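# Weigh and sort three deep-well blocks into nests

## Task

Take the three deep-well blocks out of the infeed nest IN and sort them by weight against the batch limits: a block lighter than the limits goes to reject nest RU, a heavier one to reject nest RO, and one within the limits to either pass nest P1 or P2. At the end no nest may hold more than one block, every block must rest flat within its nest's locators with its well A1 (the cut-off corner) at the nest corner marked A1, and each must stay there without the robot holding it. Finish by opening the grippers and moving the arms away.

## Robot and tools

Robot: two xArm7-style arms, left_arm and right_arm, each with seven revolute joints and a parallel gripper. Either arm may be used; park the idle one out of the way. Don't let the arms hit or squeeze each other.

Frame: every pose in a result is in one scene frame. Origin is on the table top midway between the arms, +z up, +x out over the table, left_arm on the +y side. The names left and right say nothing about image sides. Arm roots (URDF base link) sit at left_arm (-0.027, +0.338, +0.342) m, quat_wxyz (+0.870, -0.357, +0.335, -0.059), and right_arm (-0.016, -0.141, +0.342) m, quat_wxyz (+0.869, +0.401, +0.281, -0.065); the bases are tilted. Mounting plates and the metal frame behind the arms are fixed obstacles, and a "too close" message counts a plate and its side of the frame as part of that arm. Reported hand positions can be off, especially at long reach.

Gripper: fingers point along the gripper's +z and close along its y. end_effector_position (link pinch) is the point between the pads when closed, roughly 2 cm short of the fingertips; closing pushes the tips about 10 mm further along +z. Full open is 84 mm between pads. Grip a block only across its width, on the body above its base flange. Pressing a pad down onto a flange can jam it there permanently.

Tool execute_actions, argument actions: a list holding one item or nothing. Empty list: no command, returns state plus camera images. An action is {"rows": [...], "steps": n} with n from 4 to 15 (default 15), each step being 1/30 s. Each row is one list of 16 numbers covering both arms: left_arm's 7 joint targets then its opening, then right_arm's 7 joint targets then its opening. These are absolute joint angle targets in radians, not offsets, in the same order as Joint positions. Rows apply one per step; the last row repeats to fill the steps. Opening ranges -1 (closed) to +1 (fully open). A wait is {"steps": n} with n up to 300, counted from the last result and including your thinking time. Optional pictures: true adds images to a non-empty call. A refused call does nothing.

Joint ranges (rad), per arm in order: waist -6.283..6.283, shoulder -2.059..2.094, upper arm roll -6.283..6.283, elbow -0.192..3.927, forearm roll -6.283..6.283, wrist pitch -1.693..3.142, wrist roll -6.283..6.283. True stops may differ by 0.010. A target more than 0.010 beyond a range end, and beyond the joint's last reported angle, is refused; targets past the true stop are clipped, reported as "joint sent to its limit" (possibly for an earlier action). Missing that line does not prove room remains.

Motion limits: joint targets move at most 3.14 rad/s, ramping up over 0.16 s, with all joints of an arm synchronized. Per step a target stays within 0.623 rad of the measured angle, and if targets would shift the gripper more than 70 mm from where it is, they are scaled back. So big moves take several calls. The sim runs while you think: the arms keep heading to the last row sent until they settle or a step is HELD. Results are captured 4 steps before an action ends; those steps run afterward.

Result lines: the state line gives per arm end_effector_position (m), end_effector_quat_wxyz, and linear/angular velocities. Joint positions and Joint velocities list each arm's 7 joints (rad, rad/s) then pad gap (m, 0.084 open). grip_measured is the measured opening on the command scale. "joint command not followed" means a clearance check altered or blocked joint targets on some steps; HELD marks steps where your row was partly or wholly not sent. A TORQUE FAULT stops the arm, backs the joint off, holds 10 s and drops the rest of the call. Load limits (N m): waist 44, shoulder 44, upper arm roll 26.4, elbow 26.4, forearm roll 26.4, wrist pitch 17.6, wrist roll 17.6, held weight included. MOTOR HOT appears from 65 °C; at 80 °C an OVER-TEMPERATURE FAULT brakes the arm until it cools, so avoid holding loads longer than needed.

Gripping: keep commanding an opening well under grip_measured; the bigger the gap, the harder the squeeze (about 24 N per pad max, up to ~6 cm width). Slamming shut can overpress. Echoing grip_measured back gives only light pressure; wide parts may slip. Brief tugs on held parts or pushes on loose ones may happen.

Weighing: CW is a check-weigher set to the batch limits. Release a block on its platform and a lamp on its front shows amber UNDER, green ACCEPT or red OVER. Weigh each block, then place it in RU, RO, or P1/P2 accordingly, rotated so the cut-off corner (A1) meets the nest's A1 mark.

zoom_image: camera (cam_high, cam_low, cam_left_wrist, cam_right_wrist, each 896x504) and region [x0, y0, x1, y1] in pixels from the top-left, at most 504x504; magnifies the latest image. Calibration (K, distortion, T_world_to_cam) is given per camera; fixed cameras may be off by a couple of degrees and millimetres, wrist camera poses follow the joint readings.

read_manual returns URDF licence text only. finished_scene(scene) ends the current scene irreversibly and reports success.

Avoid: dropping blocks, knocking anything off the table, hard pushes or slams, arm-to-arm contact, and leaving a block held at the end.

Each tool is called after "Emit:" as name(argument=value, ...), one argument or row to a line, values as JSON.

## Session

Emit:
execute_actions(
  actions=[],
)

Scene clock: 0.00 s of 12600.00 s.
left_arm: end_effector_position=(+0.3099, +0.4832, +0.3393) grip_measured=+1.00 end_effector_quat_wxyz=(-0.227, +0.358, +0.870, +0.251) end_effector_velocity=(-0.000, -0.000, -0.000) end_effector_angular_velocity=(+0.000, +0.003, -0.002) | right_arm: end_effector_position=(-0.0662, -0.5338, +0.1843) grip_measured=+1.00 end_effector_quat_wxyz=(+0.035, -0.518, +0.851, +0.086) end_effector_velocity=(+0.000, -0.000, -0.000) end_effector_angular_velocity=(-0.000, -0.000, -0.000)
Joint positions: left_arm=[ 0.637 -1.948 -1.403  0.312 -0.282  1.336 -2.461  0.084] | right_arm=[-1.281 -0.519 -0.557  0.347  0.994  0.542 -0.789  0.084]
Joint velocities: left_arm=[-0.     0.002 -0.002  0.001  0.     0.001 -0.    -0.   ] | right_arm=[ 0.001 -0.    -0.    -0.     0.    -0.     0.    -0.   ]

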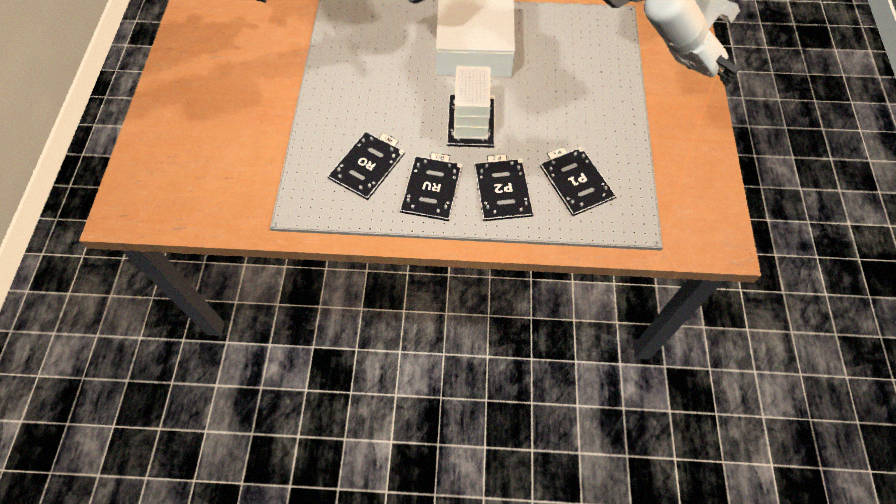

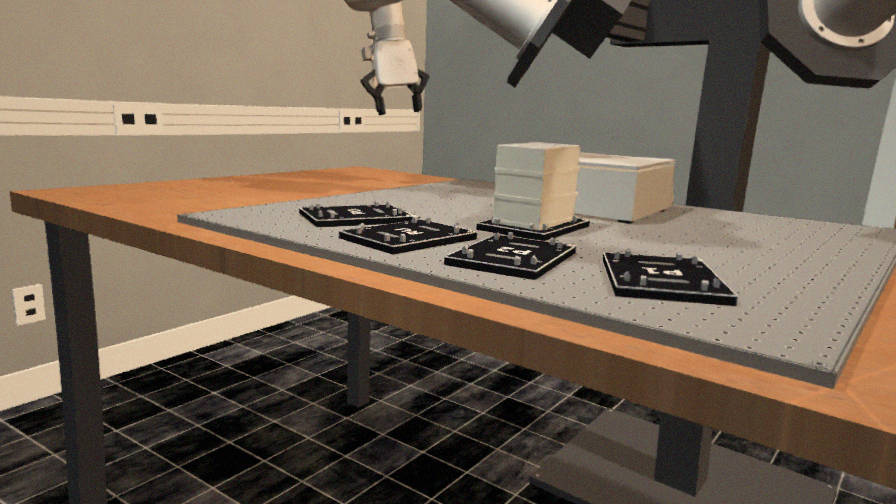

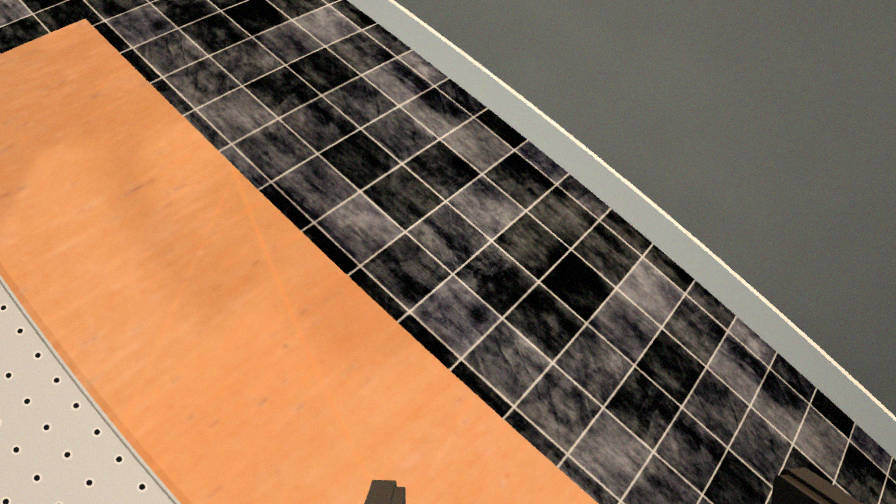

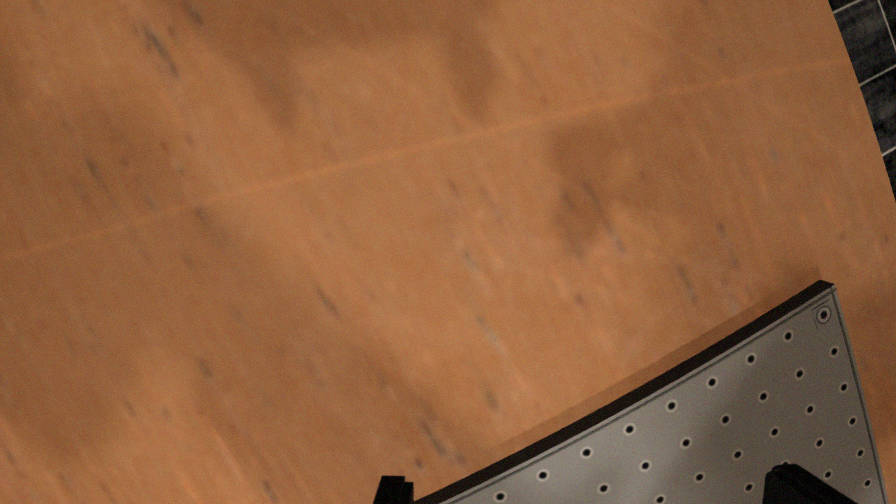

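Emit:
zoom_image(
  camera="cam_high",
  region=[400, 0, 560, 160],
)

Emit:
zoom_image(
  camera="cam_high",
  region=[320, 110, 630, 240],
)

Emit:
zoom_image(
  camera="cam_low",
  region=[440, 120, 760, 310],
)

Region (400, 0, 560, 160) of cam_high's 896x504 image, scaled by 3.150, with more detail than that image has.

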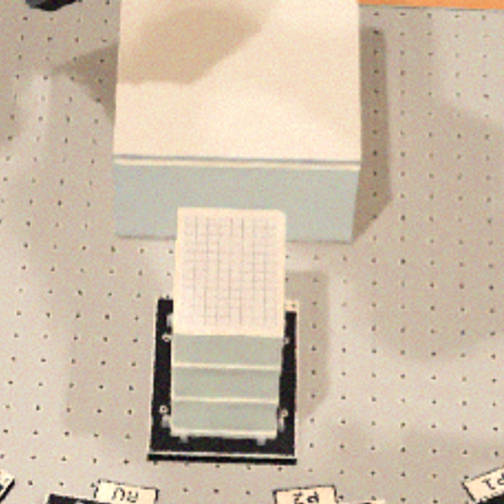

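Region (320, 110, 630, 240) of cam_high's 896x504 image, scaled by 1.626, with more detail than that image has; it fills the top 211 rows of this view, and the rest is white.

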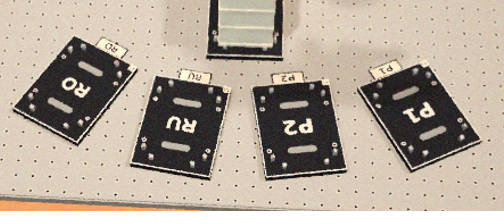

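Region (440, 120, 760, 310) of cam_low's 896x504 image, scaled by 1.575, with more detail than that image has; it fills the top 299 rows of this view, and the rest is white.

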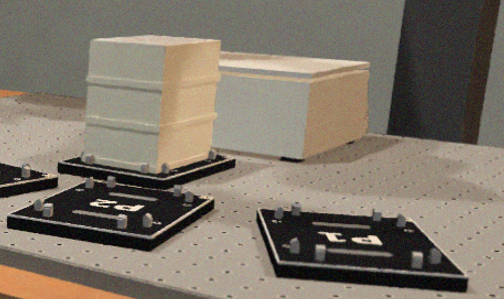

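Emit:
execute_actions(
  actions=[
    {"rows":[[0.637,-1.948,-1.403,0.312,-0.282,1.336,-2.461,1,0,-0.1,-0.2,0.7,-0.2,0.8,-0.9,1]],"steps":15},
  ],
)

Emit:
execute_actions(
  actions=[
    {"steps":20},
  ],
)

Scene clock: 3.40 s of 12600.00 s.
left_arm: end_effector_position=(+0.3099, +0.4831, +0.3393) grip_measured=+1.00 end_effector_quat_wxyz=(-0.227, +0.358, +0.870, +0.251) end_effector_velocity=(+0.000, -0.000, +0.000) end_effector_angular_velocity=(-0.001, +0.000, +0.000) | right_arm: end_effector_position=(+0.0726, -0.4880, +0.1016) grip_measured=+1.00 end_effector_quat_wxyz=(-0.261, +0.750, -0.581, -0.181) end_effector_velocity=(+0.452, +0.269, -0.162) end_effector_angular_velocity=(+1.321, -1.234, +2.163)
Joint positions: left_arm=[ 0.637 -1.948 -1.403  0.312 -0.282  1.336 -2.461  0.084] | right_arm=[-0.941 -0.329 -0.396  0.508  0.653  0.658 -0.839  0.084]
Joint velocities: left_arm=[-0.     0.     0.001  0.001  0.     0.001  0.    -0.   ] | right_arm=[ 1.186  0.489  0.423  0.403 -1.179  0.299 -0.127 -0.   ]
Steps of this call (steps 1 to 90: nothing new was sent; then 0.03 s passed at rest; steps 91 to 101: the first 11 steps of this action). Readings (joint positions):
91: left_arm=[0.637 -1.948 -1.403 0.312 -0.282 1.336 -2.461] | right_arm=[-1.280 -0.518 -0.557 0.347 0.993 0.542 -0.789]
92: left_arm=[0.637 -1.948 -1.403 0.312 -0.282 1.336 -2.461] | right_arm=[-1.272 -0.513 -0.554 0.352 0.983 0.546 -0.791]
94: left_arm=[0.637 -1.948 -1.403 0.312 -0.282 1.336 -2.461] | right_arm=[-1.211 -0.471 -0.523 0.389 0.918 0.571 -0.803]
98: left_arm=[0.637 -1.948 -1.403 0.312 -0.282 1.336 -2.461] | right_arm=[-1.057 -0.382 -0.442 0.464 0.768 0.625 -0.825]
101: the state above

Scene clock: 4.07 s of 12600.00 s.
left_arm: end_effector_position=(+0.3099, +0.4831, +0.3393) grip_measured=+1.00 end_effector_quat_wxyz=(-0.227, +0.358, +0.870, +0.251) end_effector_velocity=(+0.000, +0.000, +0.000) end_effector_angular_velocity=(+0.000, -0.002, +0.001) | right_arm: end_effector_position=(+0.3175, -0.2734, +0.1255) grip_measured=+1.00 end_effector_quat_wxyz=(-0.444, +0.843, +0.272, -0.137) end_effector_velocity=(+0.260, +0.295, +0.165) end_effector_angular_velocity=(+0.453, -1.368, +1.678)
Joint positions: left_arm=[ 0.637 -1.948 -1.403  0.312 -0.282  1.336 -2.461  0.084] | right_arm=[-0.056 -0.112 -0.208  0.69  -0.151  0.793 -0.897  0.084]
Joint velocities: left_arm=[ 0.    -0.002  0.001 -0.    -0.    -0.    -0.     0.   ] | right_arm=[ 1.122  0.234  0.27   0.187 -0.918  0.132 -0.06   0.   ]
Kept back: nothing.
Steps of this call (steps 1 to 4: the last 4 steps of your previous action; steps 5 to 20: the robot went on to your last target). Readings (joint positions):
1: left_arm=[0.637 -1.948 -1.403 0.312 -0.282 1.336 -2.461] | right_arm=[-0.901 -0.313 -0.382 0.521 0.613 0.668 -0.843]
2: left_arm=[0.637 -1.948 -1.403 0.312 -0.282 1.336 -2.461] | right_arm=[-0.861 -0.298 -0.369 0.534 0.573 0.677 -0.847]
4: left_arm=[0.637 -1.948 -1.403 0.312 -0.282 1.336 -2.461] | right_arm=[-0.778 -0.271 -0.346 0.557 0.490 0.694 -0.855]
8: left_arm=[0.637 -1.948 -1.403 0.312 -0.282 1.336 -2.461] | right_arm=[-0.602 -0.224 -0.306 0.595 0.316 0.723 -0.867]
20: the state above

Low; go via a raised waypoint.

Emit:
execute_actions(
  actions=[
    {"rows":[[0.637,-1.948,-1.403,0.312,-0.282,1.336,-2.461,1,0.9,0.2,0,0.75,-1.0,0.95,-0.95,1]],"steps":15},
  ],
)

Emit:
execute_actions(
  actions=[
    {"steps":15},
  ],
)

Emit:
execute_actions(
  actions=[
    {"rows":[[0.637,-1.948,-1.403,0.312,-0.282,1.336,-2.461,1,1.141,0.791,0,0.73,-1.151,0.997,-0.969,1]],"steps":15},
  ],
)

Emit:
execute_actions(
  actions=[
    {"steps":25},
  ],
  pictures=true,
)

Scene clock: 4.60 s of 12600.00 s.
left_arm: end_effector_position=(+0.3099, +0.4831, +0.3393) grip_measured=+1.00 end_effector_quat_wxyz=(-0.227, +0.358, +0.870, +0.251) end_effector_velocity=(-0.000, -0.000, -0.000) end_effector_angular_velocity=(+0.000, +0.001, -0.000) | right_arm: end_effector_position=(+0.3595, -0.1425, +0.1987) grip_measured=+1.00 end_effector_quat_wxyz=(-0.338, +0.648, +0.680, -0.050) end_effector_velocity=(+0.115, +0.381, +0.299) end_effector_angular_velocity=(+0.444, -1.775, +1.998)
Joint positions: left_arm=[ 0.637 -1.948 -1.403  0.312 -0.282  1.336 -2.461  0.084] | right_arm=[ 0.385  0.053 -0.101  0.725 -0.576  0.876 -0.925  0.084]
Joint velocities: left_arm=[-0.     0.    -0.001  0.    -0.     0.001  0.     0.   ] | right_arm=[ 1.379  0.393  0.291  0.061 -1.116  0.192 -0.066  0.   ]
Steps of this call (steps 1 to 5: the robot went on to your last target; steps 6 to 16: the first 11 steps of this action). Readings (joint positions):
6: left_arm=[0.637 -1.948 -1.403 0.312 -0.282 1.336 -2.461] | right_arm=[-0.002 -0.100 -0.203 0.699 -0.200 0.800 -0.900]
7: left_arm=[0.637 -1.948 -1.403 0.312 -0.282 1.336 -2.461] | right_arm=[0.005 -0.097 -0.205 0.701 -0.210 0.803 -0.901]
9: left_arm=[0.637 -1.948 -1.403 0.312 -0.282 1.336 -2.461] | right_arm=[0.068 -0.067 -0.192 0.710 -0.278 0.819 -0.906]
13: left_arm=[0.637 -1.948 -1.403 0.312 -0.282 1.336 -2.461] | right_arm=[0.248 0.009 -0.131 0.718 -0.454 0.855 -0.918]
16: the state above

Scene clock: 5.10 s of 12600.00 s.
left_arm: end_effector_position=(+0.3099, +0.4831, +0.3393) grip_measured=+1.00 end_effector_quat_wxyz=(-0.227, +0.358, +0.870, +0.251) end_effector_velocity=(-0.000, +0.000, +0.000) end_effector_angular_velocity=(-0.000, -0.000, +0.001) | right_arm: end_effector_position=(+0.3780, -0.0041, +0.3370) grip_measured=+1.00 end_effector_quat_wxyz=(-0.080, +0.343, +0.929, +0.114) end_effector_velocity=(+0.032, -0.050, -0.065) end_effector_angular_velocity=(-0.119, +0.088, -0.111)
Joint positions: left_arm=[ 0.637 -1.948 -1.403  0.312 -0.282  1.336 -2.461  0.084] | right_arm=[ 0.9    0.2    0.002  0.749 -0.998  0.949 -0.95   0.084]
Joint velocities: left_arm=[ 0.    -0.001  0.001  0.    -0.     0.001 -0.     0.   ] | right_arm=[-0.052 -0.012 -0.135  0.017 -0.025  0.03  -0.003 -0.   ]
Kept back: nothing.
Steps of this call (steps 1 to 4: the last 4 steps of your previous action; steps 5 to 15: the robot went on to your last target). Readings (joint positions):
1: left_arm=[0.637 -1.948 -1.403 0.312 -0.282 1.336 -2.461] | right_arm=[0.431 0.066 -0.091 0.727 -0.613 0.883 -0.927]
2: left_arm=[0.637 -1.948 -1.403 0.312 -0.282 1.336 -2.461] | right_arm=[0.476 0.078 -0.082 0.730 -0.650 0.889 -0.930]
4: left_arm=[0.637 -1.948 -1.403 0.312 -0.282 1.336 -2.461] | right_arm=[0.567 0.104 -0.065 0.734 -0.725 0.902 -0.934]
8: left_arm=[0.637 -1.948 -1.403 0.312 -0.282 1.336 -2.461] | right_arm=[0.744 0.155 -0.030 0.742 -0.871 0.927 -0.942]
15: the state above

Scene clock: 5.47 s of 12600.00 s.
left_arm: end_effector_position=(+0.3099, +0.4831, +0.3393) grip_measured=+1.00 end_effector_quat_wxyz=(-0.227, +0.358, +0.870, +0.251) end_effector_velocity=(+0.000, +0.000, +0.000) end_effector_angular_velocity=(-0.001, -0.001, +0.001) | right_arm: end_effector_position=(+0.2458, +0.0506, +0.2824) grip_measured=+1.00 end_effector_quat_wxyz=(-0.034, +0.122, +0.991, +0.039) end_effector_velocity=(-0.482, +0.085, -0.199) end_effector_angular_velocity=(-0.505, -0.417, +1.650)
Joint positions: left_arm=[ 0.637 -1.948 -1.403  0.312 -0.282  1.336 -2.461  0.084] | right_arm=[ 1.055  0.587 -0.002  0.737 -1.098  0.981 -0.962  0.084]
Joint velocities: left_arm=[-0.    -0.     0.002 -0.     0.     0.    -0.     0.   ] | right_arm=[ 0.568  1.359  0.027 -0.061 -0.346  0.103 -0.043 -0.   ]
Steps of this call (steps 1 to 11: the first 11 steps of this action). Readings (joint positions):
1: left_arm=[0.637 -1.948 -1.403 0.312 -0.282 1.336 -2.461] | right_arm=[0.898 0.200 -0.002 0.749 -0.999 0.950 -0.950]
2: left_arm=[0.637 -1.948 -1.403 0.312 -0.282 1.336 -2.461] | right_arm=[0.900 0.207 -0.006 0.751 -1.002 0.952 -0.950]
4: left_arm=[0.637 -1.948 -1.403 0.312 -0.282 1.336 -2.461] | right_arm=[0.926 0.270 -0.009 0.754 -1.020 0.957 -0.953]
8: left_arm=[0.637 -1.948 -1.403 0.312 -0.282 1.336 -2.461] | right_arm=[1.000 0.454 -0.004 0.741 -1.064 0.971 -0.958]
11: the state above

Scene clock: 6.30 s of 12600.00 s.
left_arm: end_effector_position=(+0.3099, +0.4831, +0.3393) grip_measured=+1.00 end_effector_quat_wxyz=(-0.227, +0.358, +0.870, +0.251) end_effector_velocity=(+0.000, -0.000, +0.000) end_effector_angular_velocity=(-0.001, -0.000, +0.000) | right_arm: end_effector_position=(+0.1773, +0.0545, +0.2504) grip_measured=+1.00 end_effector_quat_wxyz=(-0.000, +0.000, +1.000, +0.000) end_effector_velocity=(-0.001, +0.000, +0.000) end_effector_angular_velocity=(+0.001, -0.001, +0.004)
Joint positions: left_arm=[ 0.637 -1.948 -1.403  0.312 -0.282  1.336 -2.461  0.084] | right_arm=[ 1.141  0.791 -0.     0.73  -1.151  0.997 -0.969  0.084]
Joint velocities: left_arm=[-0.     0.     0.001  0.001 -0.     0.001  0.    -0.   ] | right_arm=[ 0.001  0.001  0.002 -0.001  0.    -0.    -0.001  0.   ]
Kept back: nothing.
Steps of this call (steps 1 to 4: the last 4 steps of your previous action; steps 5 to 25: the robot went on to your last target). Readings (joint positions):
1: left_arm=[0.637 -1.948 -1.403 0.312 -0.282 1.336 -2.461] | right_arm=[1.074 0.633 -0.002 0.735 -1.110 0.985 -0.964]
2: left_arm=[0.637 -1.948 -1.403 0.312 -0.282 1.336 -2.461] | right_arm=[1.093 0.678 -0.001 0.733 -1.121 0.988 -0.965]
4: left_arm=[0.637 -1.948 -1.403 0.312 -0.282 1.336 -2.461] | right_arm=[1.126 0.758 0.001 0.728 -1.141 0.994 -0.968]
8: left_arm=[0.637 -1.948 -1.403 0.312 -0.282 1.336 -2.461] | right_arm=[1.141 0.791 0.000 0.728 -1.150 0.997 -0.969]
25: the state above
camera_calibration (this result's frames):
cam_left_wrist: T_world_to_cam=[[0.734145, 0.62213, 0.272001, -0.591842], [0.64605, -0.516767, -0.561757, 0.30797], [-0.208925, 0.588138, -0.781309, 0.17741], [0, 0, 0, 1]] pos_world=[0.2726, 0.42301, 0.472599]
cam_right_wrist: T_world_to_cam=[[-0.0112621, 0.999874, -0.0111749, -0.0166936], [0.999922, 0.0113215, 0.00527411, -0.11476], [0.00539996, -0.0111146, -0.999924, 0.379421], [0, 0, 0, 1]] pos_world=[0.112514, 0.0222079, 0.379811]

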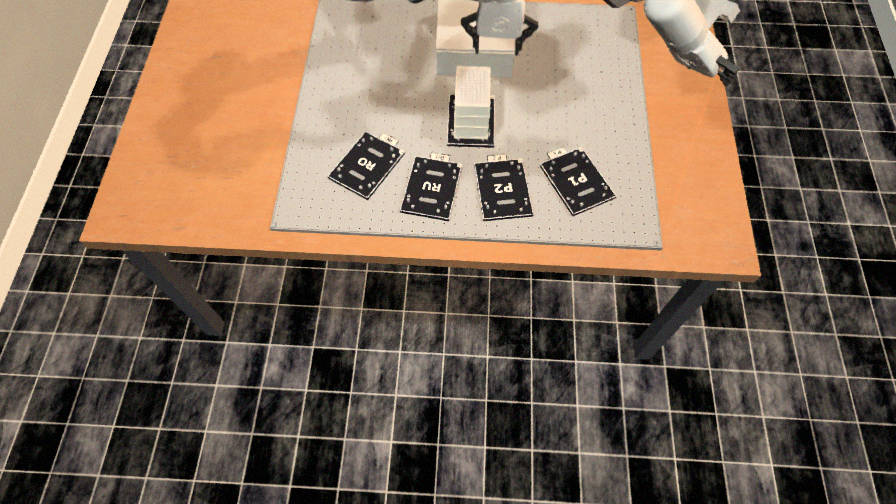

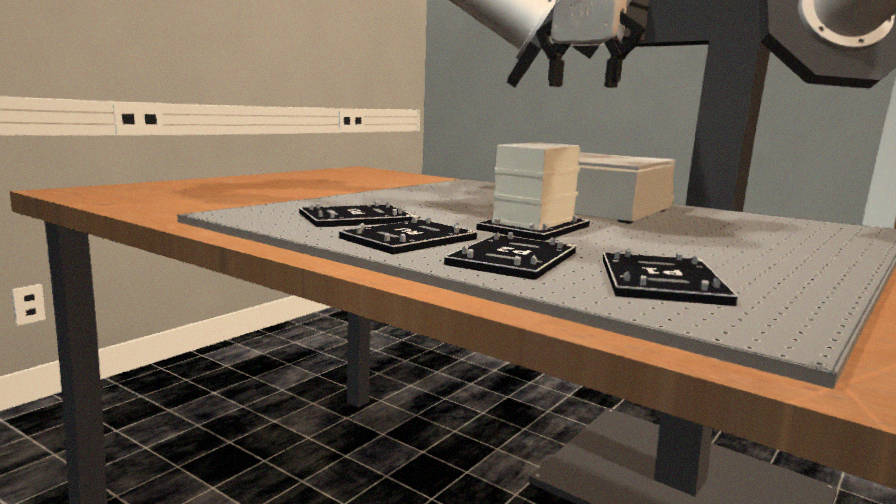

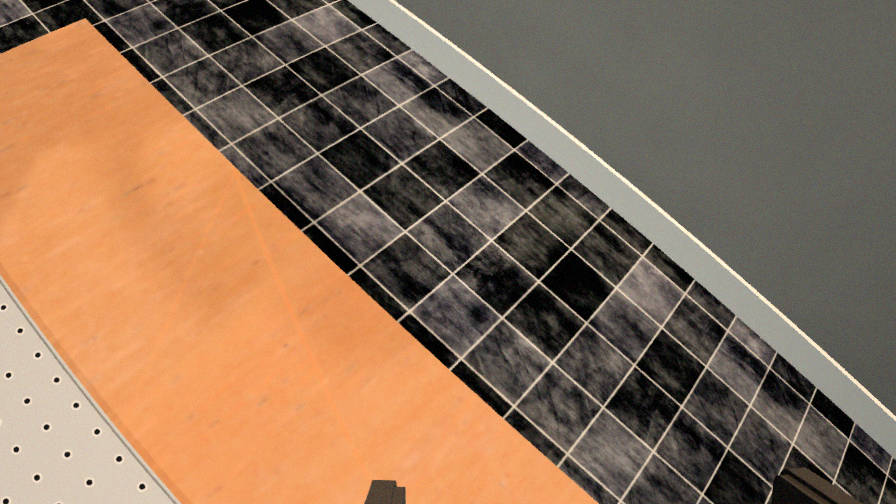

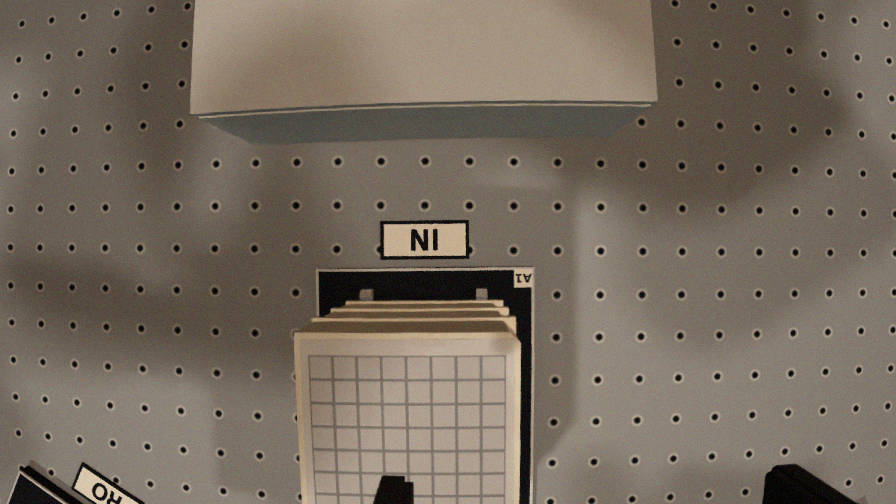

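Emit:
execute_actions(
  actions=[
    {"rows":[[0.637,-1.948,-1.403,0.312,-0.282,1.336,-2.461,1,0.8786,0.7206,0,0.623,-1.4378,1.0076,-0.921,1]],"steps":15},
  ],
)

Emit:
execute_actions(
  actions=[
    {"steps":15},
  ],
  pictures=true,
)

Scene clock: 7.63 s of 12600.00 s.
left_arm: end_effector_position=(+0.3099, +0.4831, +0.3393) grip_measured=+1.00 end_effector_quat_wxyz=(-0.227, +0.358, +0.870, +0.251) end_effector_velocity=(-0.000, -0.000, +0.000) end_effector_angular_velocity=(-0.001, +0.001, +0.001) | right_arm: end_effector_position=(+0.2018, +0.0036, +0.1884) grip_measured=+1.00 end_effector_quat_wxyz=(-0.002, +0.001, +1.000, -0.003) end_effector_velocity=(-0.005, +0.071, +0.061) end_effector_angular_velocity=(+0.197, -0.078, +0.090)
Joint positions: left_arm=[ 0.637 -1.948 -1.403  0.312 -0.282  1.336 -2.461  0.084] | right_arm=[ 0.877  0.721 -0.004  0.622 -1.436  1.008 -0.921  0.084]
Joint velocities: left_arm=[ 0.     0.001  0.001  0.    -0.     0.001 -0.    -0.   ] | right_arm=[ 0.057  0.     0.146  0.024 -0.031 -0.028  0.009  0.   ]
Steps of this call (steps 1 to 15: the robot went on to your last target; steps 16 to 29: nothing new was sent; steps 30 to 40: the first 11 steps of this action). Readings (joint positions):
30: left_arm=[0.637 -1.948 -1.403 0.312 -0.282 1.336 -2.461] | right_arm=[1.140 0.791 0.000 0.730 -1.152 0.997 -0.969]
31: left_arm=[0.637 -1.948 -1.403 0.312 -0.282 1.336 -2.461] | right_arm=[1.133 0.789 0.002 0.727 -1.162 0.997 -0.967]
33: left_arm=[0.637 -1.948 -1.403 0.312 -0.282 1.336 -2.461] | right_arm=[1.071 0.771 0.009 0.701 -1.235 0.998 -0.955]
37: left_arm=[0.637 -1.948 -1.403 0.312 -0.282 1.336 -2.461] | right_arm=[0.890 0.724 -0.012 0.629 -1.418 1.009 -0.925]
40: the state above

Scene clock: 8.13 s of 12600.00 s.
left_arm: end_effector_position=(+0.3099, +0.4831, +0.3393) grip_measured=+1.00 end_effector_quat_wxyz=(-0.227, +0.358, +0.870, +0.251) end_effector_velocity=(-0.000, -0.000, -0.000) end_effector_angular_velocity=(-0.000, +0.001, -0.001) | right_arm: end_effector_position=(+0.2022, +0.0059, +0.1902) grip_measured=+1.00 end_effector_quat_wxyz=(-0.000, -0.000, +1.000, +0.000) end_effector_velocity=(+0.000, -0.001, -0.001) end_effector_angular_velocity=(-0.002, +0.001, -0.001)
Joint positions: left_arm=[ 0.637 -1.948 -1.403  0.312 -0.282  1.336 -2.461  0.084] | right_arm=[ 0.879  0.721  0.     0.623 -1.438  1.008 -0.921  0.084]
Joint velocities: left_arm=[-0.     0.001 -0.001  0.001 -0.    -0.     0.     0.   ] | right_arm=[-0.002 -0.    -0.002 -0.    -0.001  0.    -0.     0.   ]
Kept back: nothing.
Steps of this call (steps 1 to 4: the last 4 steps of your previous action; steps 5 to 15: the robot went on to your last target). Readings (joint positions):
1: left_arm=[0.637 -1.948 -1.403 0.312 -0.282 1.336 -2.461] | right_arm=[0.879 0.721 0.000 0.623 -1.437 1.007 -0.921]
2: left_arm=[0.637 -1.948 -1.403 0.312 -0.282 1.336 -2.461] | right_arm=[0.880 0.721 0.003 0.623 -1.437 1.007 -0.921]
4: left_arm=[0.637 -1.948 -1.403 0.312 -0.282 1.336 -2.461] | right_arm=[0.881 0.721 0.003 0.624 -1.437 1.007 -0.921]
8: left_arm=[0.637 -1.948 -1.403 0.312 -0.282 1.336 -2.461] | right_arm=[0.880 0.721 0.001 0.623 -1.437 1.007 -0.921]
15: the state above
All arms were judged still, so your last target was given up. Only a new action makes them travel on or press farther. Fingers that are still opening or closing keep moving.
camera_calibration (this result's frames):
cam_left_wrist: T_world_to_cam=[[0.734145, 0.62213, 0.272002, -0.591842], [0.64605, -0.516767, -0.561757, 0.30797], [-0.208925, 0.588138, -0.781309, 0.17741], [0, 0, 0, 1]] pos_world=[0.2726, 0.42301, 0.472599]
cam_right_wrist: T_world_to_cam=[[-0.0115156, 0.999863, -0.0119043, 0.0317909], [0.999919, 0.0115787, 0.00524171, -0.138799], [0.00537883, -0.011843, -0.999915, 0.318535], [0, 0, 0, 1]] pos_world=[0.137441, -0.026407, 0.319615]

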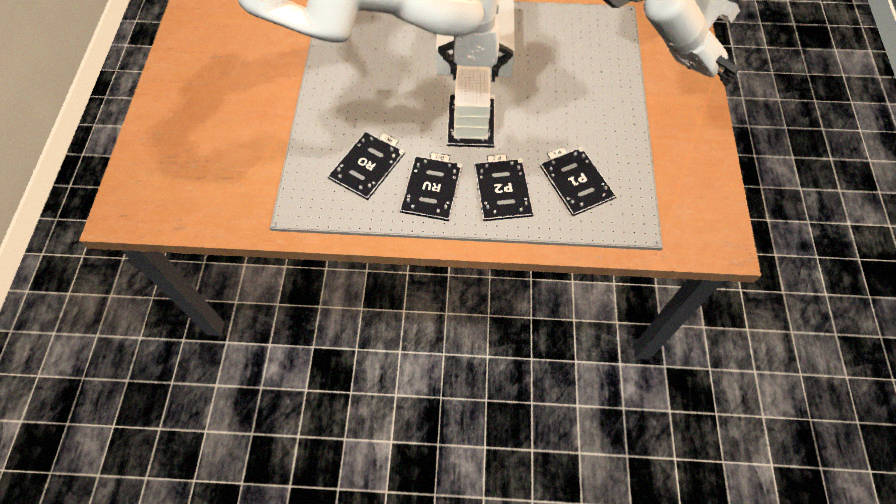

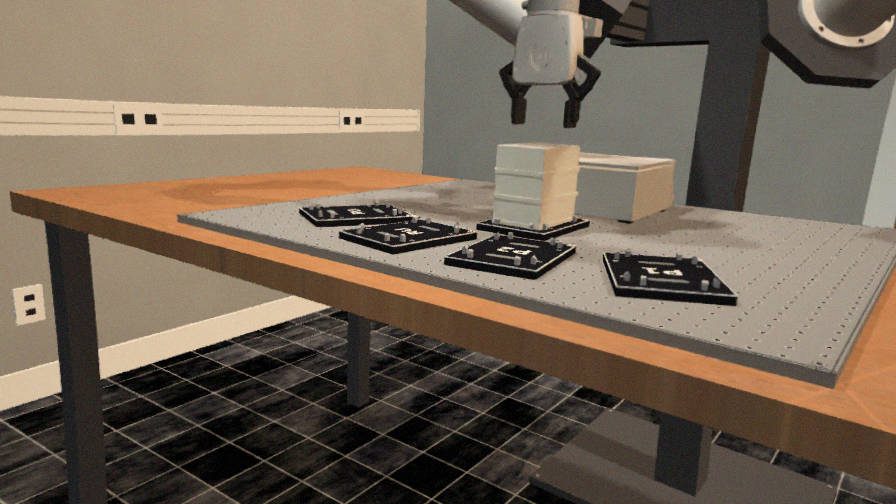

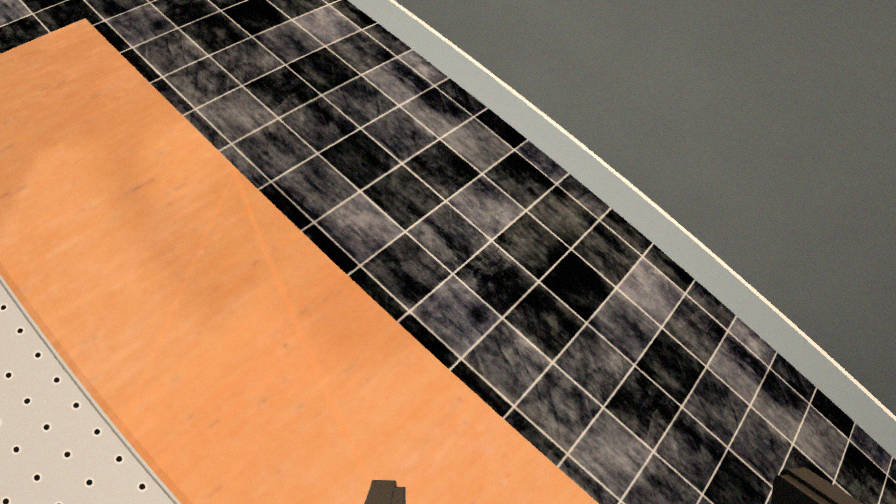

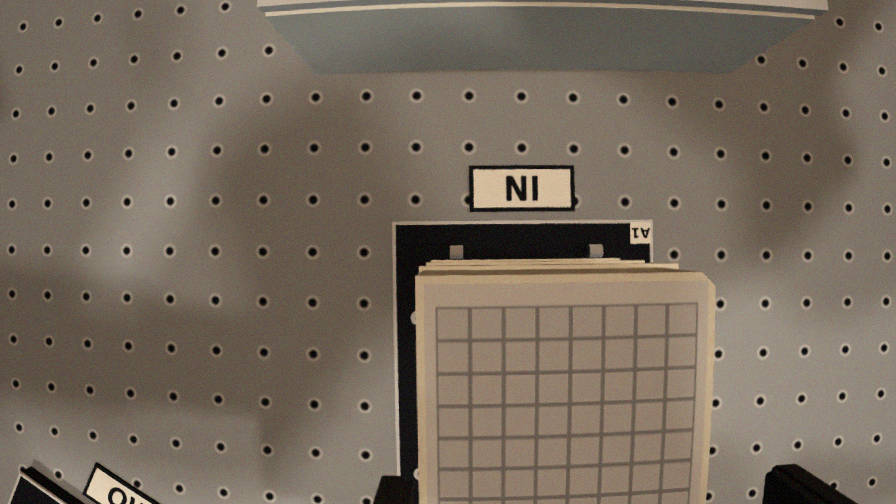

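Emit:
execute_actions(
  actions=[
    {"rows":[[0.637,-1.948,-1.403,0.312,-0.282,1.336,-2.461,1,0.843,0.741,0,0.634,-1.480,1.011,-0.909,1],[0.637,-1.948,-1.403,0.312,-0.282,1.336,-2.461,1,0.843,0.741,0,0.634,-1.480,1.011,-0.909,1],[0.637,-1.948,-1.403,0.312,-0.282,1.336,-2.461,1,0.843,0.741,0,0.634,-1.480,1.011,-0.909,1],[0.637,-1.948,-1.403,0.312,-0.282,1.336,-2.461,1,0.843,0.741,0,0.634,-1.480,1.011,-0.909,1],[0.637,-1.948,-1.403,0.312,-0.282,1.336,-2.461,1,0.807,0.763,0,0.646,-1.522,1.015,-0.897,1]],"steps":15},
  ],
)

Emit:
execute_actions(
  actions=[
    {"steps":8},
  ],
  pictures=true,
)

Emit:
zoom_image(
  camera="cam_low",
  region=[470, 70, 630, 240],
)

Emit:
zoom_image(
  camera="cam_high",
  region=[420, 30, 530, 120],
)

Scene clock: 9.37 s of 12600.00 s.
left_arm: end_effector_position=(+0.3099, +0.4831, +0.3393) grip_measured=+1.00 end_effector_quat_wxyz=(-0.227, +0.358, +0.870, +0.251) end_effector_velocity=(-0.000, +0.000, -0.000) end_effector_angular_velocity=(+0.001, +0.000, -0.001) | right_arm: end_effector_position=(+0.2047, +0.0048, +0.1671) grip_measured=+1.00 end_effector_quat_wxyz=(-0.000, +0.000, +1.000, -0.002) end_effector_velocity=(+0.002, +0.015, +0.012) end_effector_angular_velocity=(+0.042, -0.017, +0.009)
Joint positions: left_arm=[ 0.637 -1.948 -1.403  0.312 -0.282  1.336 -2.461  0.084] | right_arm=[ 0.806  0.763 -0.001  0.645 -1.521  1.015 -0.897  0.084]
Joint velocities: left_arm=[-0.    -0.    -0.001 -0.     0.    -0.    -0.     0.   ] | right_arm=[ 0.005 -0.002  0.031  0.007 -0.012 -0.004  0.006  0.   ]
Steps of this call (steps 1 to 26: nothing new was sent; steps 27 to 37: the first 11 steps of this action). Readings (joint positions):
27: left_arm=[0.637 -1.948 -1.403 0.312 -0.282 1.336 -2.461] | right_arm=[0.878 0.721 0.000 0.623 -1.439 1.008 -0.921]
28: left_arm=[0.637 -1.948 -1.403 0.312 -0.282 1.336 -2.461] | right_arm=[0.871 0.725 0.002 0.626 -1.448 1.008 -0.918]
30: left_arm=[0.637 -1.948 -1.403 0.312 -0.282 1.336 -2.461] | right_arm=[0.850 0.737 0.000 0.633 -1.472 1.010 -0.911]
34: left_arm=[0.637 -1.948 -1.403 0.312 -0.282 1.336 -2.461] | right_arm=[0.813 0.759 -0.001 0.644 -1.514 1.014 -0.899]
37: the state above

Scene clock: 9.63 s of 12600.00 s.
left_arm: end_effector_position=(+0.3099, +0.4831, +0.3393) grip_measured=+1.00 end_effector_quat_wxyz=(-0.227, +0.358, +0.870, +0.251) end_effector_velocity=(-0.001, +0.000, -0.000) end_effector_angular_velocity=(+0.002, +0.003, +0.001) | right_arm: end_effector_position=(+0.2050, +0.0058, +0.1679) grip_measured=+1.00 end_effector_quat_wxyz=(+0.000, +0.000, +1.000, -0.000) end_effector_velocity=(-0.001, -0.002, -0.002) end_effector_angular_velocity=(-0.004, +0.003, -0.002)
Joint positions: left_arm=[ 0.637 -1.948 -1.403  0.312 -0.282  1.336 -2.461  0.084] | right_arm=[ 0.807  0.763  0.     0.646 -1.522  1.015 -0.897  0.084]
Joint velocities: left_arm=[ 0.     0.001 -0.002 -0.001  0.     0.002  0.    -0.   ] | right_arm=[-0.003  0.001 -0.002 -0.     0.001  0.     0.     0.   ]
Kept back: nothing.
Steps of this call (steps 1 to 4: the last 4 steps of your previous action; steps 5 to 8: the robot went on to your last target). Readings (joint positions):
1: left_arm=[0.637 -1.948 -1.403 0.312 -0.282 1.336 -2.461] | right_arm=[0.807 0.763 -0.000 0.646 -1.522 1.015 -0.897]
2: left_arm=[0.637 -1.948 -1.403 0.312 -0.282 1.336 -2.461] | right_arm=[0.807 0.763 0.000 0.646 -1.522 1.015 -0.897]
4: left_arm=[0.637 -1.948 -1.403 0.312 -0.282 1.336 -2.461] | right_arm=[0.808 0.763 0.001 0.646 -1.522 1.015 -0.897]
8: the state above
camera_calibration (this result's frames):
cam_left_wrist: T_world_to_cam=[[0.734145, 0.62213, 0.272001, -0.591842], [0.64605, -0.516767, -0.561757, 0.30797], [-0.208925, 0.588138, -0.781309, 0.17741], [0, 0, 0, 1]] pos_world=[0.2726, 0.42301, 0.472599]
cam_right_wrist: T_world_to_cam=[[-0.0112406, 0.999855, -0.0127581, 0.0317156], [0.999915, 0.0113247, 0.00653687, -0.141695], [0.00668041, -0.0126835, -0.999897, 0.295971], [0, 0, 0, 1]] pos_world=[0.140063, -0.0263524, 0.297271]

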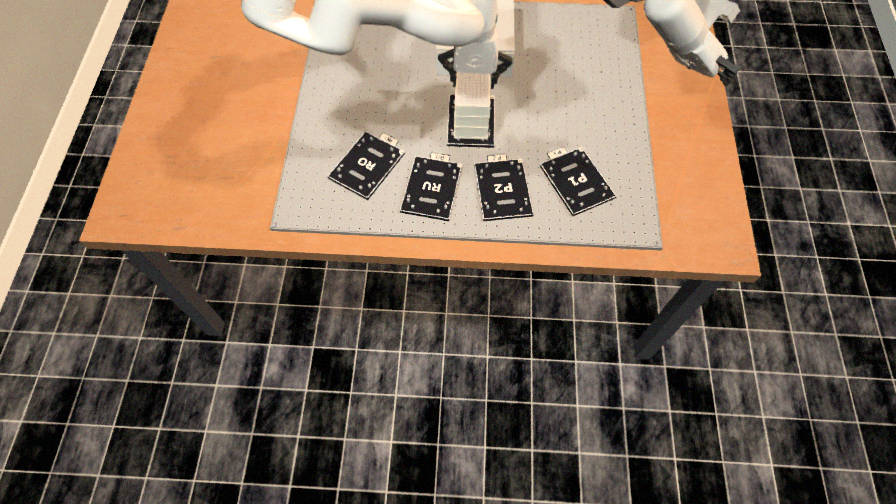

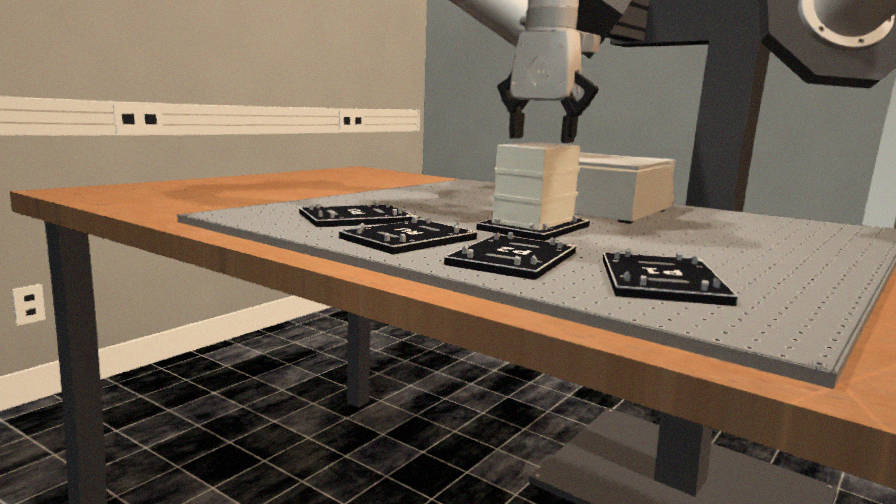

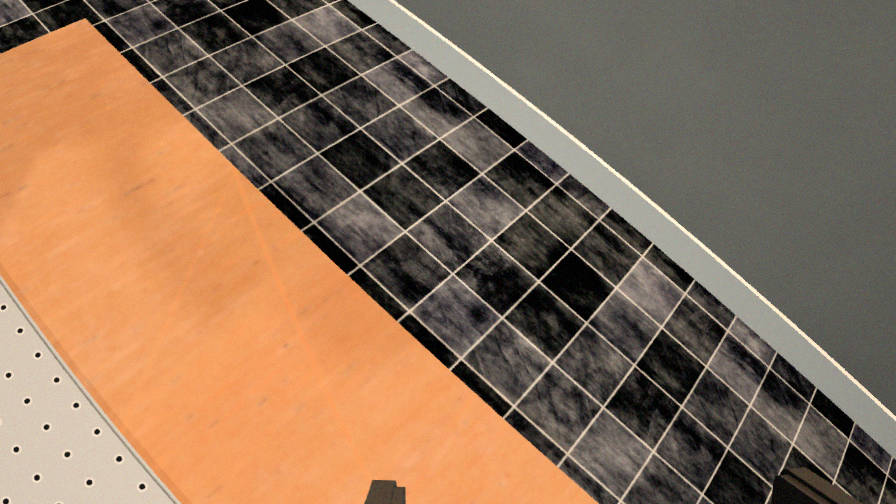

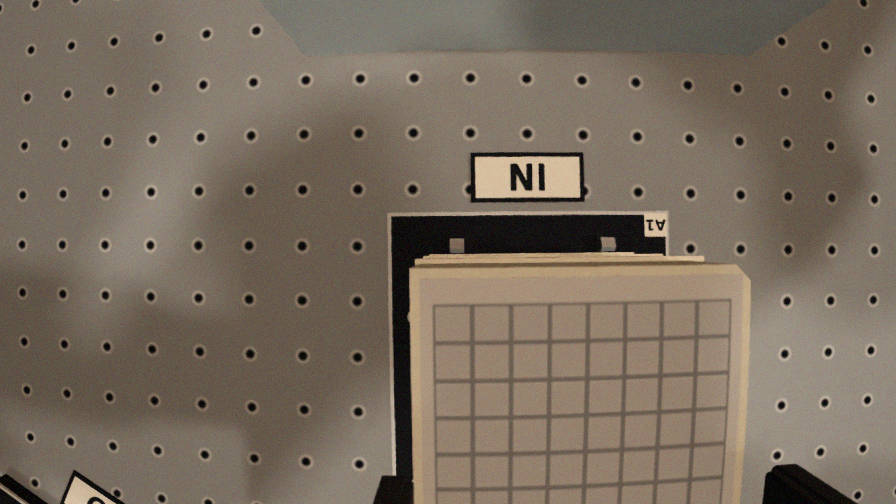

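Region (470, 70, 630, 240) of cam_low's 896x504 image, scaled by 2.965, with more detail than that image has; it fills the left 474 columns of this view, and the rest is white.

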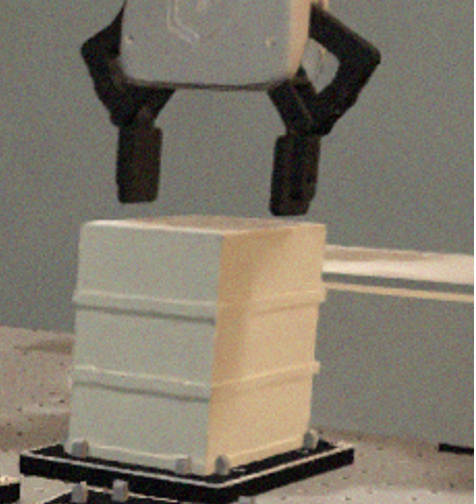

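Region (420, 30, 530, 120) of cam_high's 896x504 image, scaled by 4.582, with more detail than that image has; it fills the top 412 rows of this view, and the rest is white.

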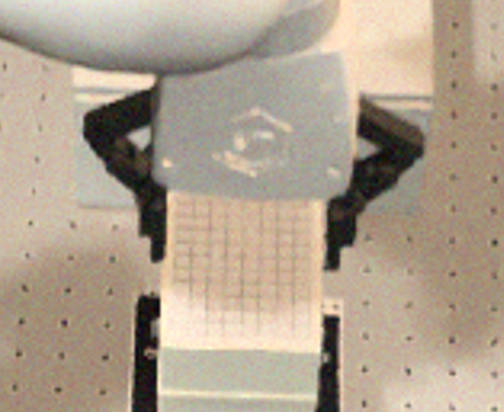

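Emit:
execute_actions(
  actions=[
    {"rows":[[0.637,-1.948,-1.403,0.312,-0.282,1.336,-2.461,1,0.8047,0.7586,0,0.6413,-1.524,1.015,-0.897,1],[0.637,-1.948,-1.403,0.312,-0.282,1.336,-2.461,1,0.8047,0.7586,0,0.6413,-1.524,1.015,-0.897,1],[0.637,-1.948,-1.403,0.312,-0.282,1.336,-2.461,1,0.8047,0.7586,0,0.6413,-1.524,1.015,-0.897,1],[0.637,-1.948,-1.403,0.312,-0.282,1.336,-2.461,1,0.787,0.770,0,0.6475,-1.544,1.017,-0.891,1],[0.637,-1.948,-1.403,0.312,-0.282,1.336,-2.461,1,0.787,0.770,0,0.6475,-1.544,1.017,-0.891,1],[0.637,-1.948,-1.403,0.312,-0.282,1.336,-2.461,1,0.770,0.782,0,0.654,-1.565,1.018,-0.885,1],[0.637,-1.948,-1.403,0.312,-0.282,1.336,-2.461,1,0.770,0.782,0,0.654,-1.565,1.018,-0.885,1],[0.637,-1.948,-1.403,0.312,-0.282,1.336,-2.461,1,0.753,0.794,0,0.6605,-1.585,1.02,-0.878,1],[0.637,-1.948,-1.403,0.312,-0.282,1.336,-2.461,1,0.753,0.794,0,0.6605,-1.585,1.02,-0.878,1],[0.637,-1.948,-1.403,0.312,-0.282,1.336,-2.461,1,0.7357,0.806,0,0.6674,-1.605,1.022,-0.872,1]],"steps":15},
  ],
)

Emit:
execute_actions(
  actions=[
    {"rows":[[0.637,-1.948,-1.403,0.312,-0.282,1.336,-2.461,1,0.716,0.821,0,0.676,-1.628,1.024,-0.865,1],[0.637,-1.948,-1.403,0.312,-0.282,1.336,-2.461,1,0.716,0.821,0,0.676,-1.628,1.024,-0.865,1],[0.637,-1.948,-1.403,0.312,-0.282,1.336,-2.461,1,0.716,0.821,0,0.676,-1.628,1.024,-0.865,1],[0.637,-1.948,-1.403,0.312,-0.282,1.336,-2.461,1,0.696,0.836,0,0.685,-1.651,1.026,-0.858,1]],"steps":15},
  ],
  pictures=true,
)

Emit:
zoom_image(
  camera="cam_low",
  region=[470, 70, 630, 240],
)

Scene clock: 10.63 s of 12600.00 s.
left_arm: end_effector_position=(+0.3099, +0.4831, +0.3393) grip_measured=+1.00 end_effector_quat_wxyz=(-0.227, +0.358, +0.870, +0.251) end_effector_velocity=(+0.000, +0.000, +0.000) end_effector_angular_velocity=(+0.001, -0.001, +0.000) | right_arm: end_effector_position=(+0.2047, +0.0045, +0.1497) grip_measured=+1.00 end_effector_quat_wxyz=(-0.001, +0.000, +1.000, -0.000) end_effector_velocity=(-0.004, +0.009, -0.083) end_effector_angular_velocity=(+0.018, +0.006, +0.003)
Joint positions: left_arm=[ 0.637 -1.948 -1.403  0.312 -0.282  1.336 -2.461  0.084] | right_arm=[ 0.75   0.796 -0.     0.662 -1.589  1.02  -0.877  0.084]
Joint velocities: left_arm=[-0.    -0.001  0.    -0.     0.    -0.    -0.    -0.   ] | right_arm=[-0.264  0.188  0.012  0.108 -0.309  0.027  0.094 -0.   ]
Steps of this call (steps 1 to 15: the robot went on to your last target; steps 16 to 19: nothing new was sent; steps 20 to 30: the first 11 steps of this action). Readings (joint positions):
20: left_arm=[0.637 -1.948 -1.403 0.312 -0.282 1.336 -2.461] | right_arm=[0.807 0.763 0.000 0.646 -1.522 1.015 -0.897]
21: left_arm=[0.637 -1.948 -1.403 0.312 -0.282 1.336 -2.461] | right_arm=[0.806 0.761 0.000 0.644 -1.523 1.015 -0.897]
23: left_arm=[0.637 -1.948 -1.403 0.312 -0.282 1.336 -2.461] | right_arm=[0.804 0.760 0.000 0.642 -1.525 1.015 -0.897]
27: left_arm=[0.637 -1.948 -1.403 0.312 -0.282 1.336 -2.461] | right_arm=[0.776 0.778 -0.000 0.652 -1.558 1.018 -0.887]
30: the state above

Scene clock: 11.13 s of 12600.00 s.
left_arm: end_effector_position=(+0.3099, +0.4831, +0.3393) grip_measured=+1.00 end_effector_quat_wxyz=(-0.227, +0.358, +0.870, +0.251) end_effector_velocity=(-0.000, +0.000, -0.000) end_effector_angular_velocity=(-0.000, +0.001, -0.001) | right_arm: end_effector_position=(+0.2035, +0.0058, +0.1320) grip_measured=+1.00 end_effector_quat_wxyz=(-0.002, +0.000, +1.000, +0.001) end_effector_velocity=(+0.001, +0.003, +0.004) end_effector_angular_velocity=(+0.009, -0.007, +0.003)
Joint positions: left_arm=[ 0.637 -1.948 -1.403  0.312 -0.282  1.336 -2.461  0.084] | right_arm=[ 0.696  0.836 -0.     0.685 -1.651  1.026 -0.858  0.084]
Joint velocities: left_arm=[-0.     0.002 -0.001 -0.001  0.    -0.001  0.    -0.   ] | right_arm=[ 0.005 -0.004  0.007 -0.001 -0.001  0.001  0.     0.   ]
Steps of this call (steps 1 to 4: the last 4 steps of your previous action; steps 5 to 15: the first 11 steps of this action). Readings (joint positions):
5: left_arm=[0.637 -1.948 -1.403 0.312 -0.282 1.336 -2.461] | right_arm=[0.735 0.807 -0.000 0.667 -1.606 1.022 -0.872]
6: left_arm=[0.637 -1.948 -1.403 0.312 -0.282 1.336 -2.461] | right_arm=[0.730 0.810 0.001 0.670 -1.612 1.023 -0.870]
8: left_arm=[0.637 -1.948 -1.403 0.312 -0.282 1.336 -2.461] | right_arm=[0.718 0.819 0.000 0.675 -1.625 1.024 -0.866]
12: left_arm=[0.637 -1.948 -1.403 0.312 -0.282 1.336 -2.461] | right_arm=[0.697 0.836 -0.001 0.684 -1.649 1.026 -0.859]
15: the state above
camera_calibration (this result's frames):
cam_left_wrist: T_world_to_cam=[[0.734145, 0.62213, 0.272002, -0.591842], [0.64605, -0.516767, -0.561757, 0.30797], [-0.208925, 0.588138, -0.781309, 0.17741], [0, 0, 0, 1]] pos_world=[0.2726, 0.42301, 0.472599]
cam_right_wrist: T_world_to_cam=[[-0.0109312, 0.999882, -0.0107922, 0.0309421], [0.999937, 0.0109568, 0.00232063, -0.139366], [0.00243861, -0.0107661, -0.999939, 0.260891], [0, 0, 0, 1]] pos_world=[0.139059, -0.0266027, 0.261532]

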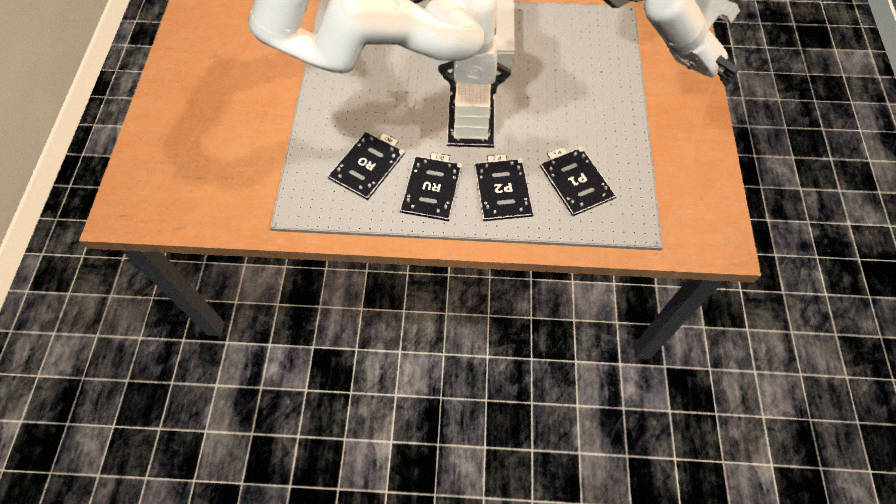

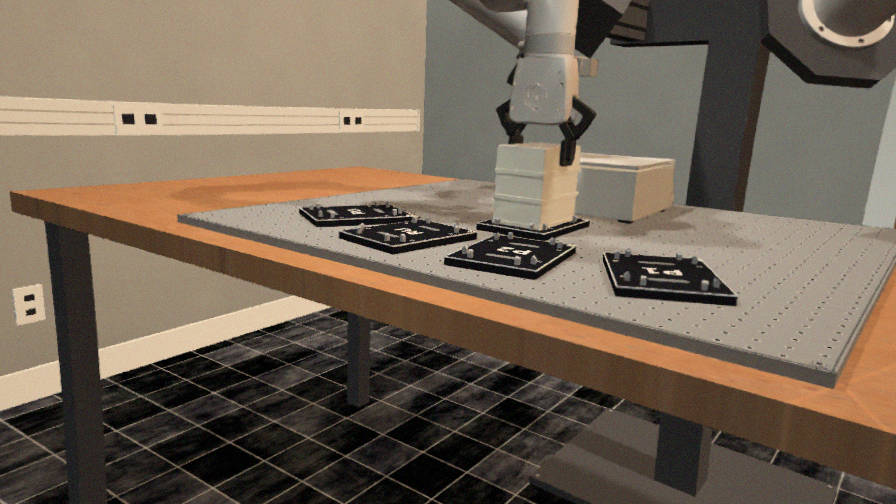

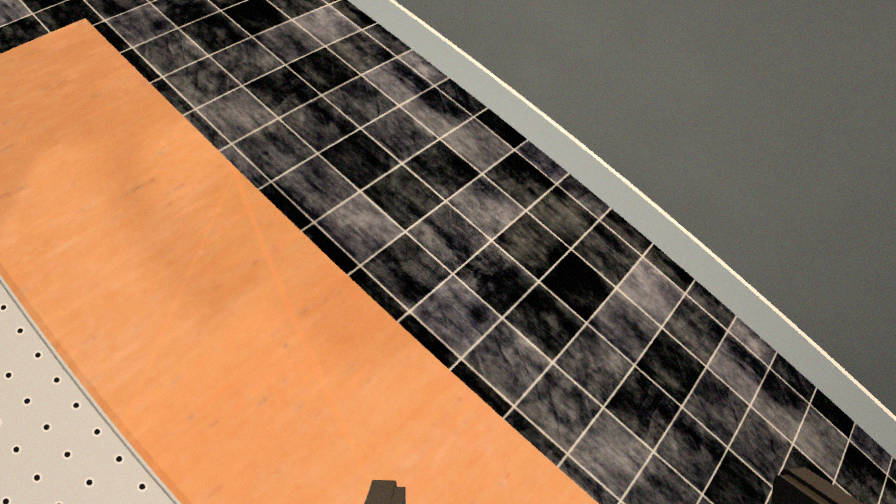

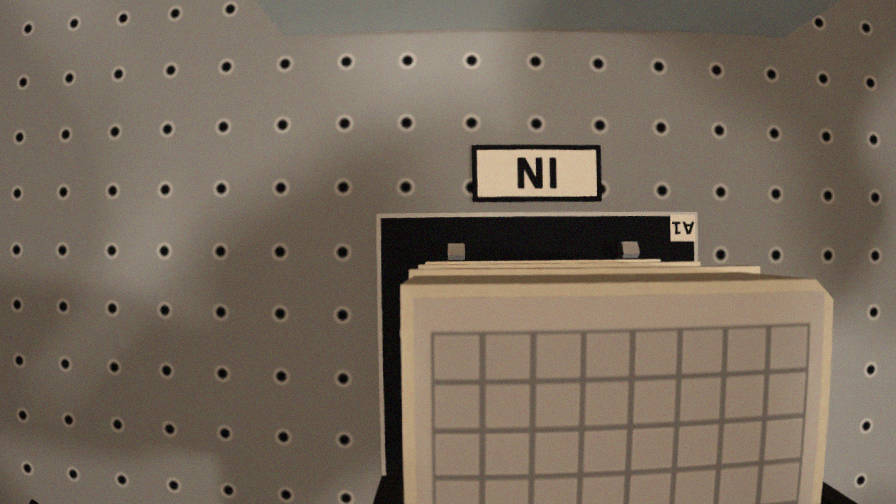

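Region (470, 70, 630, 240) of cam_low's 896x504 image, scaled by 2.965, with more detail than that image has; it fills the left 474 columns of this view, and the rest is white.

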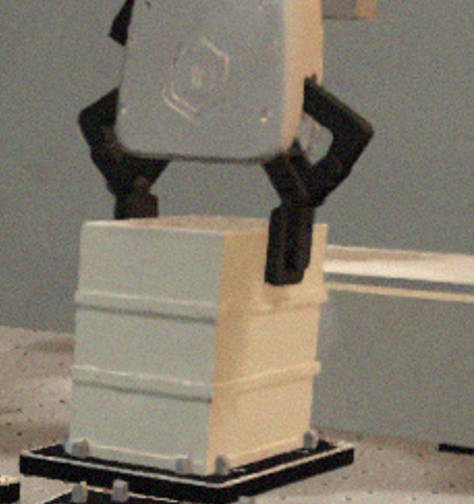

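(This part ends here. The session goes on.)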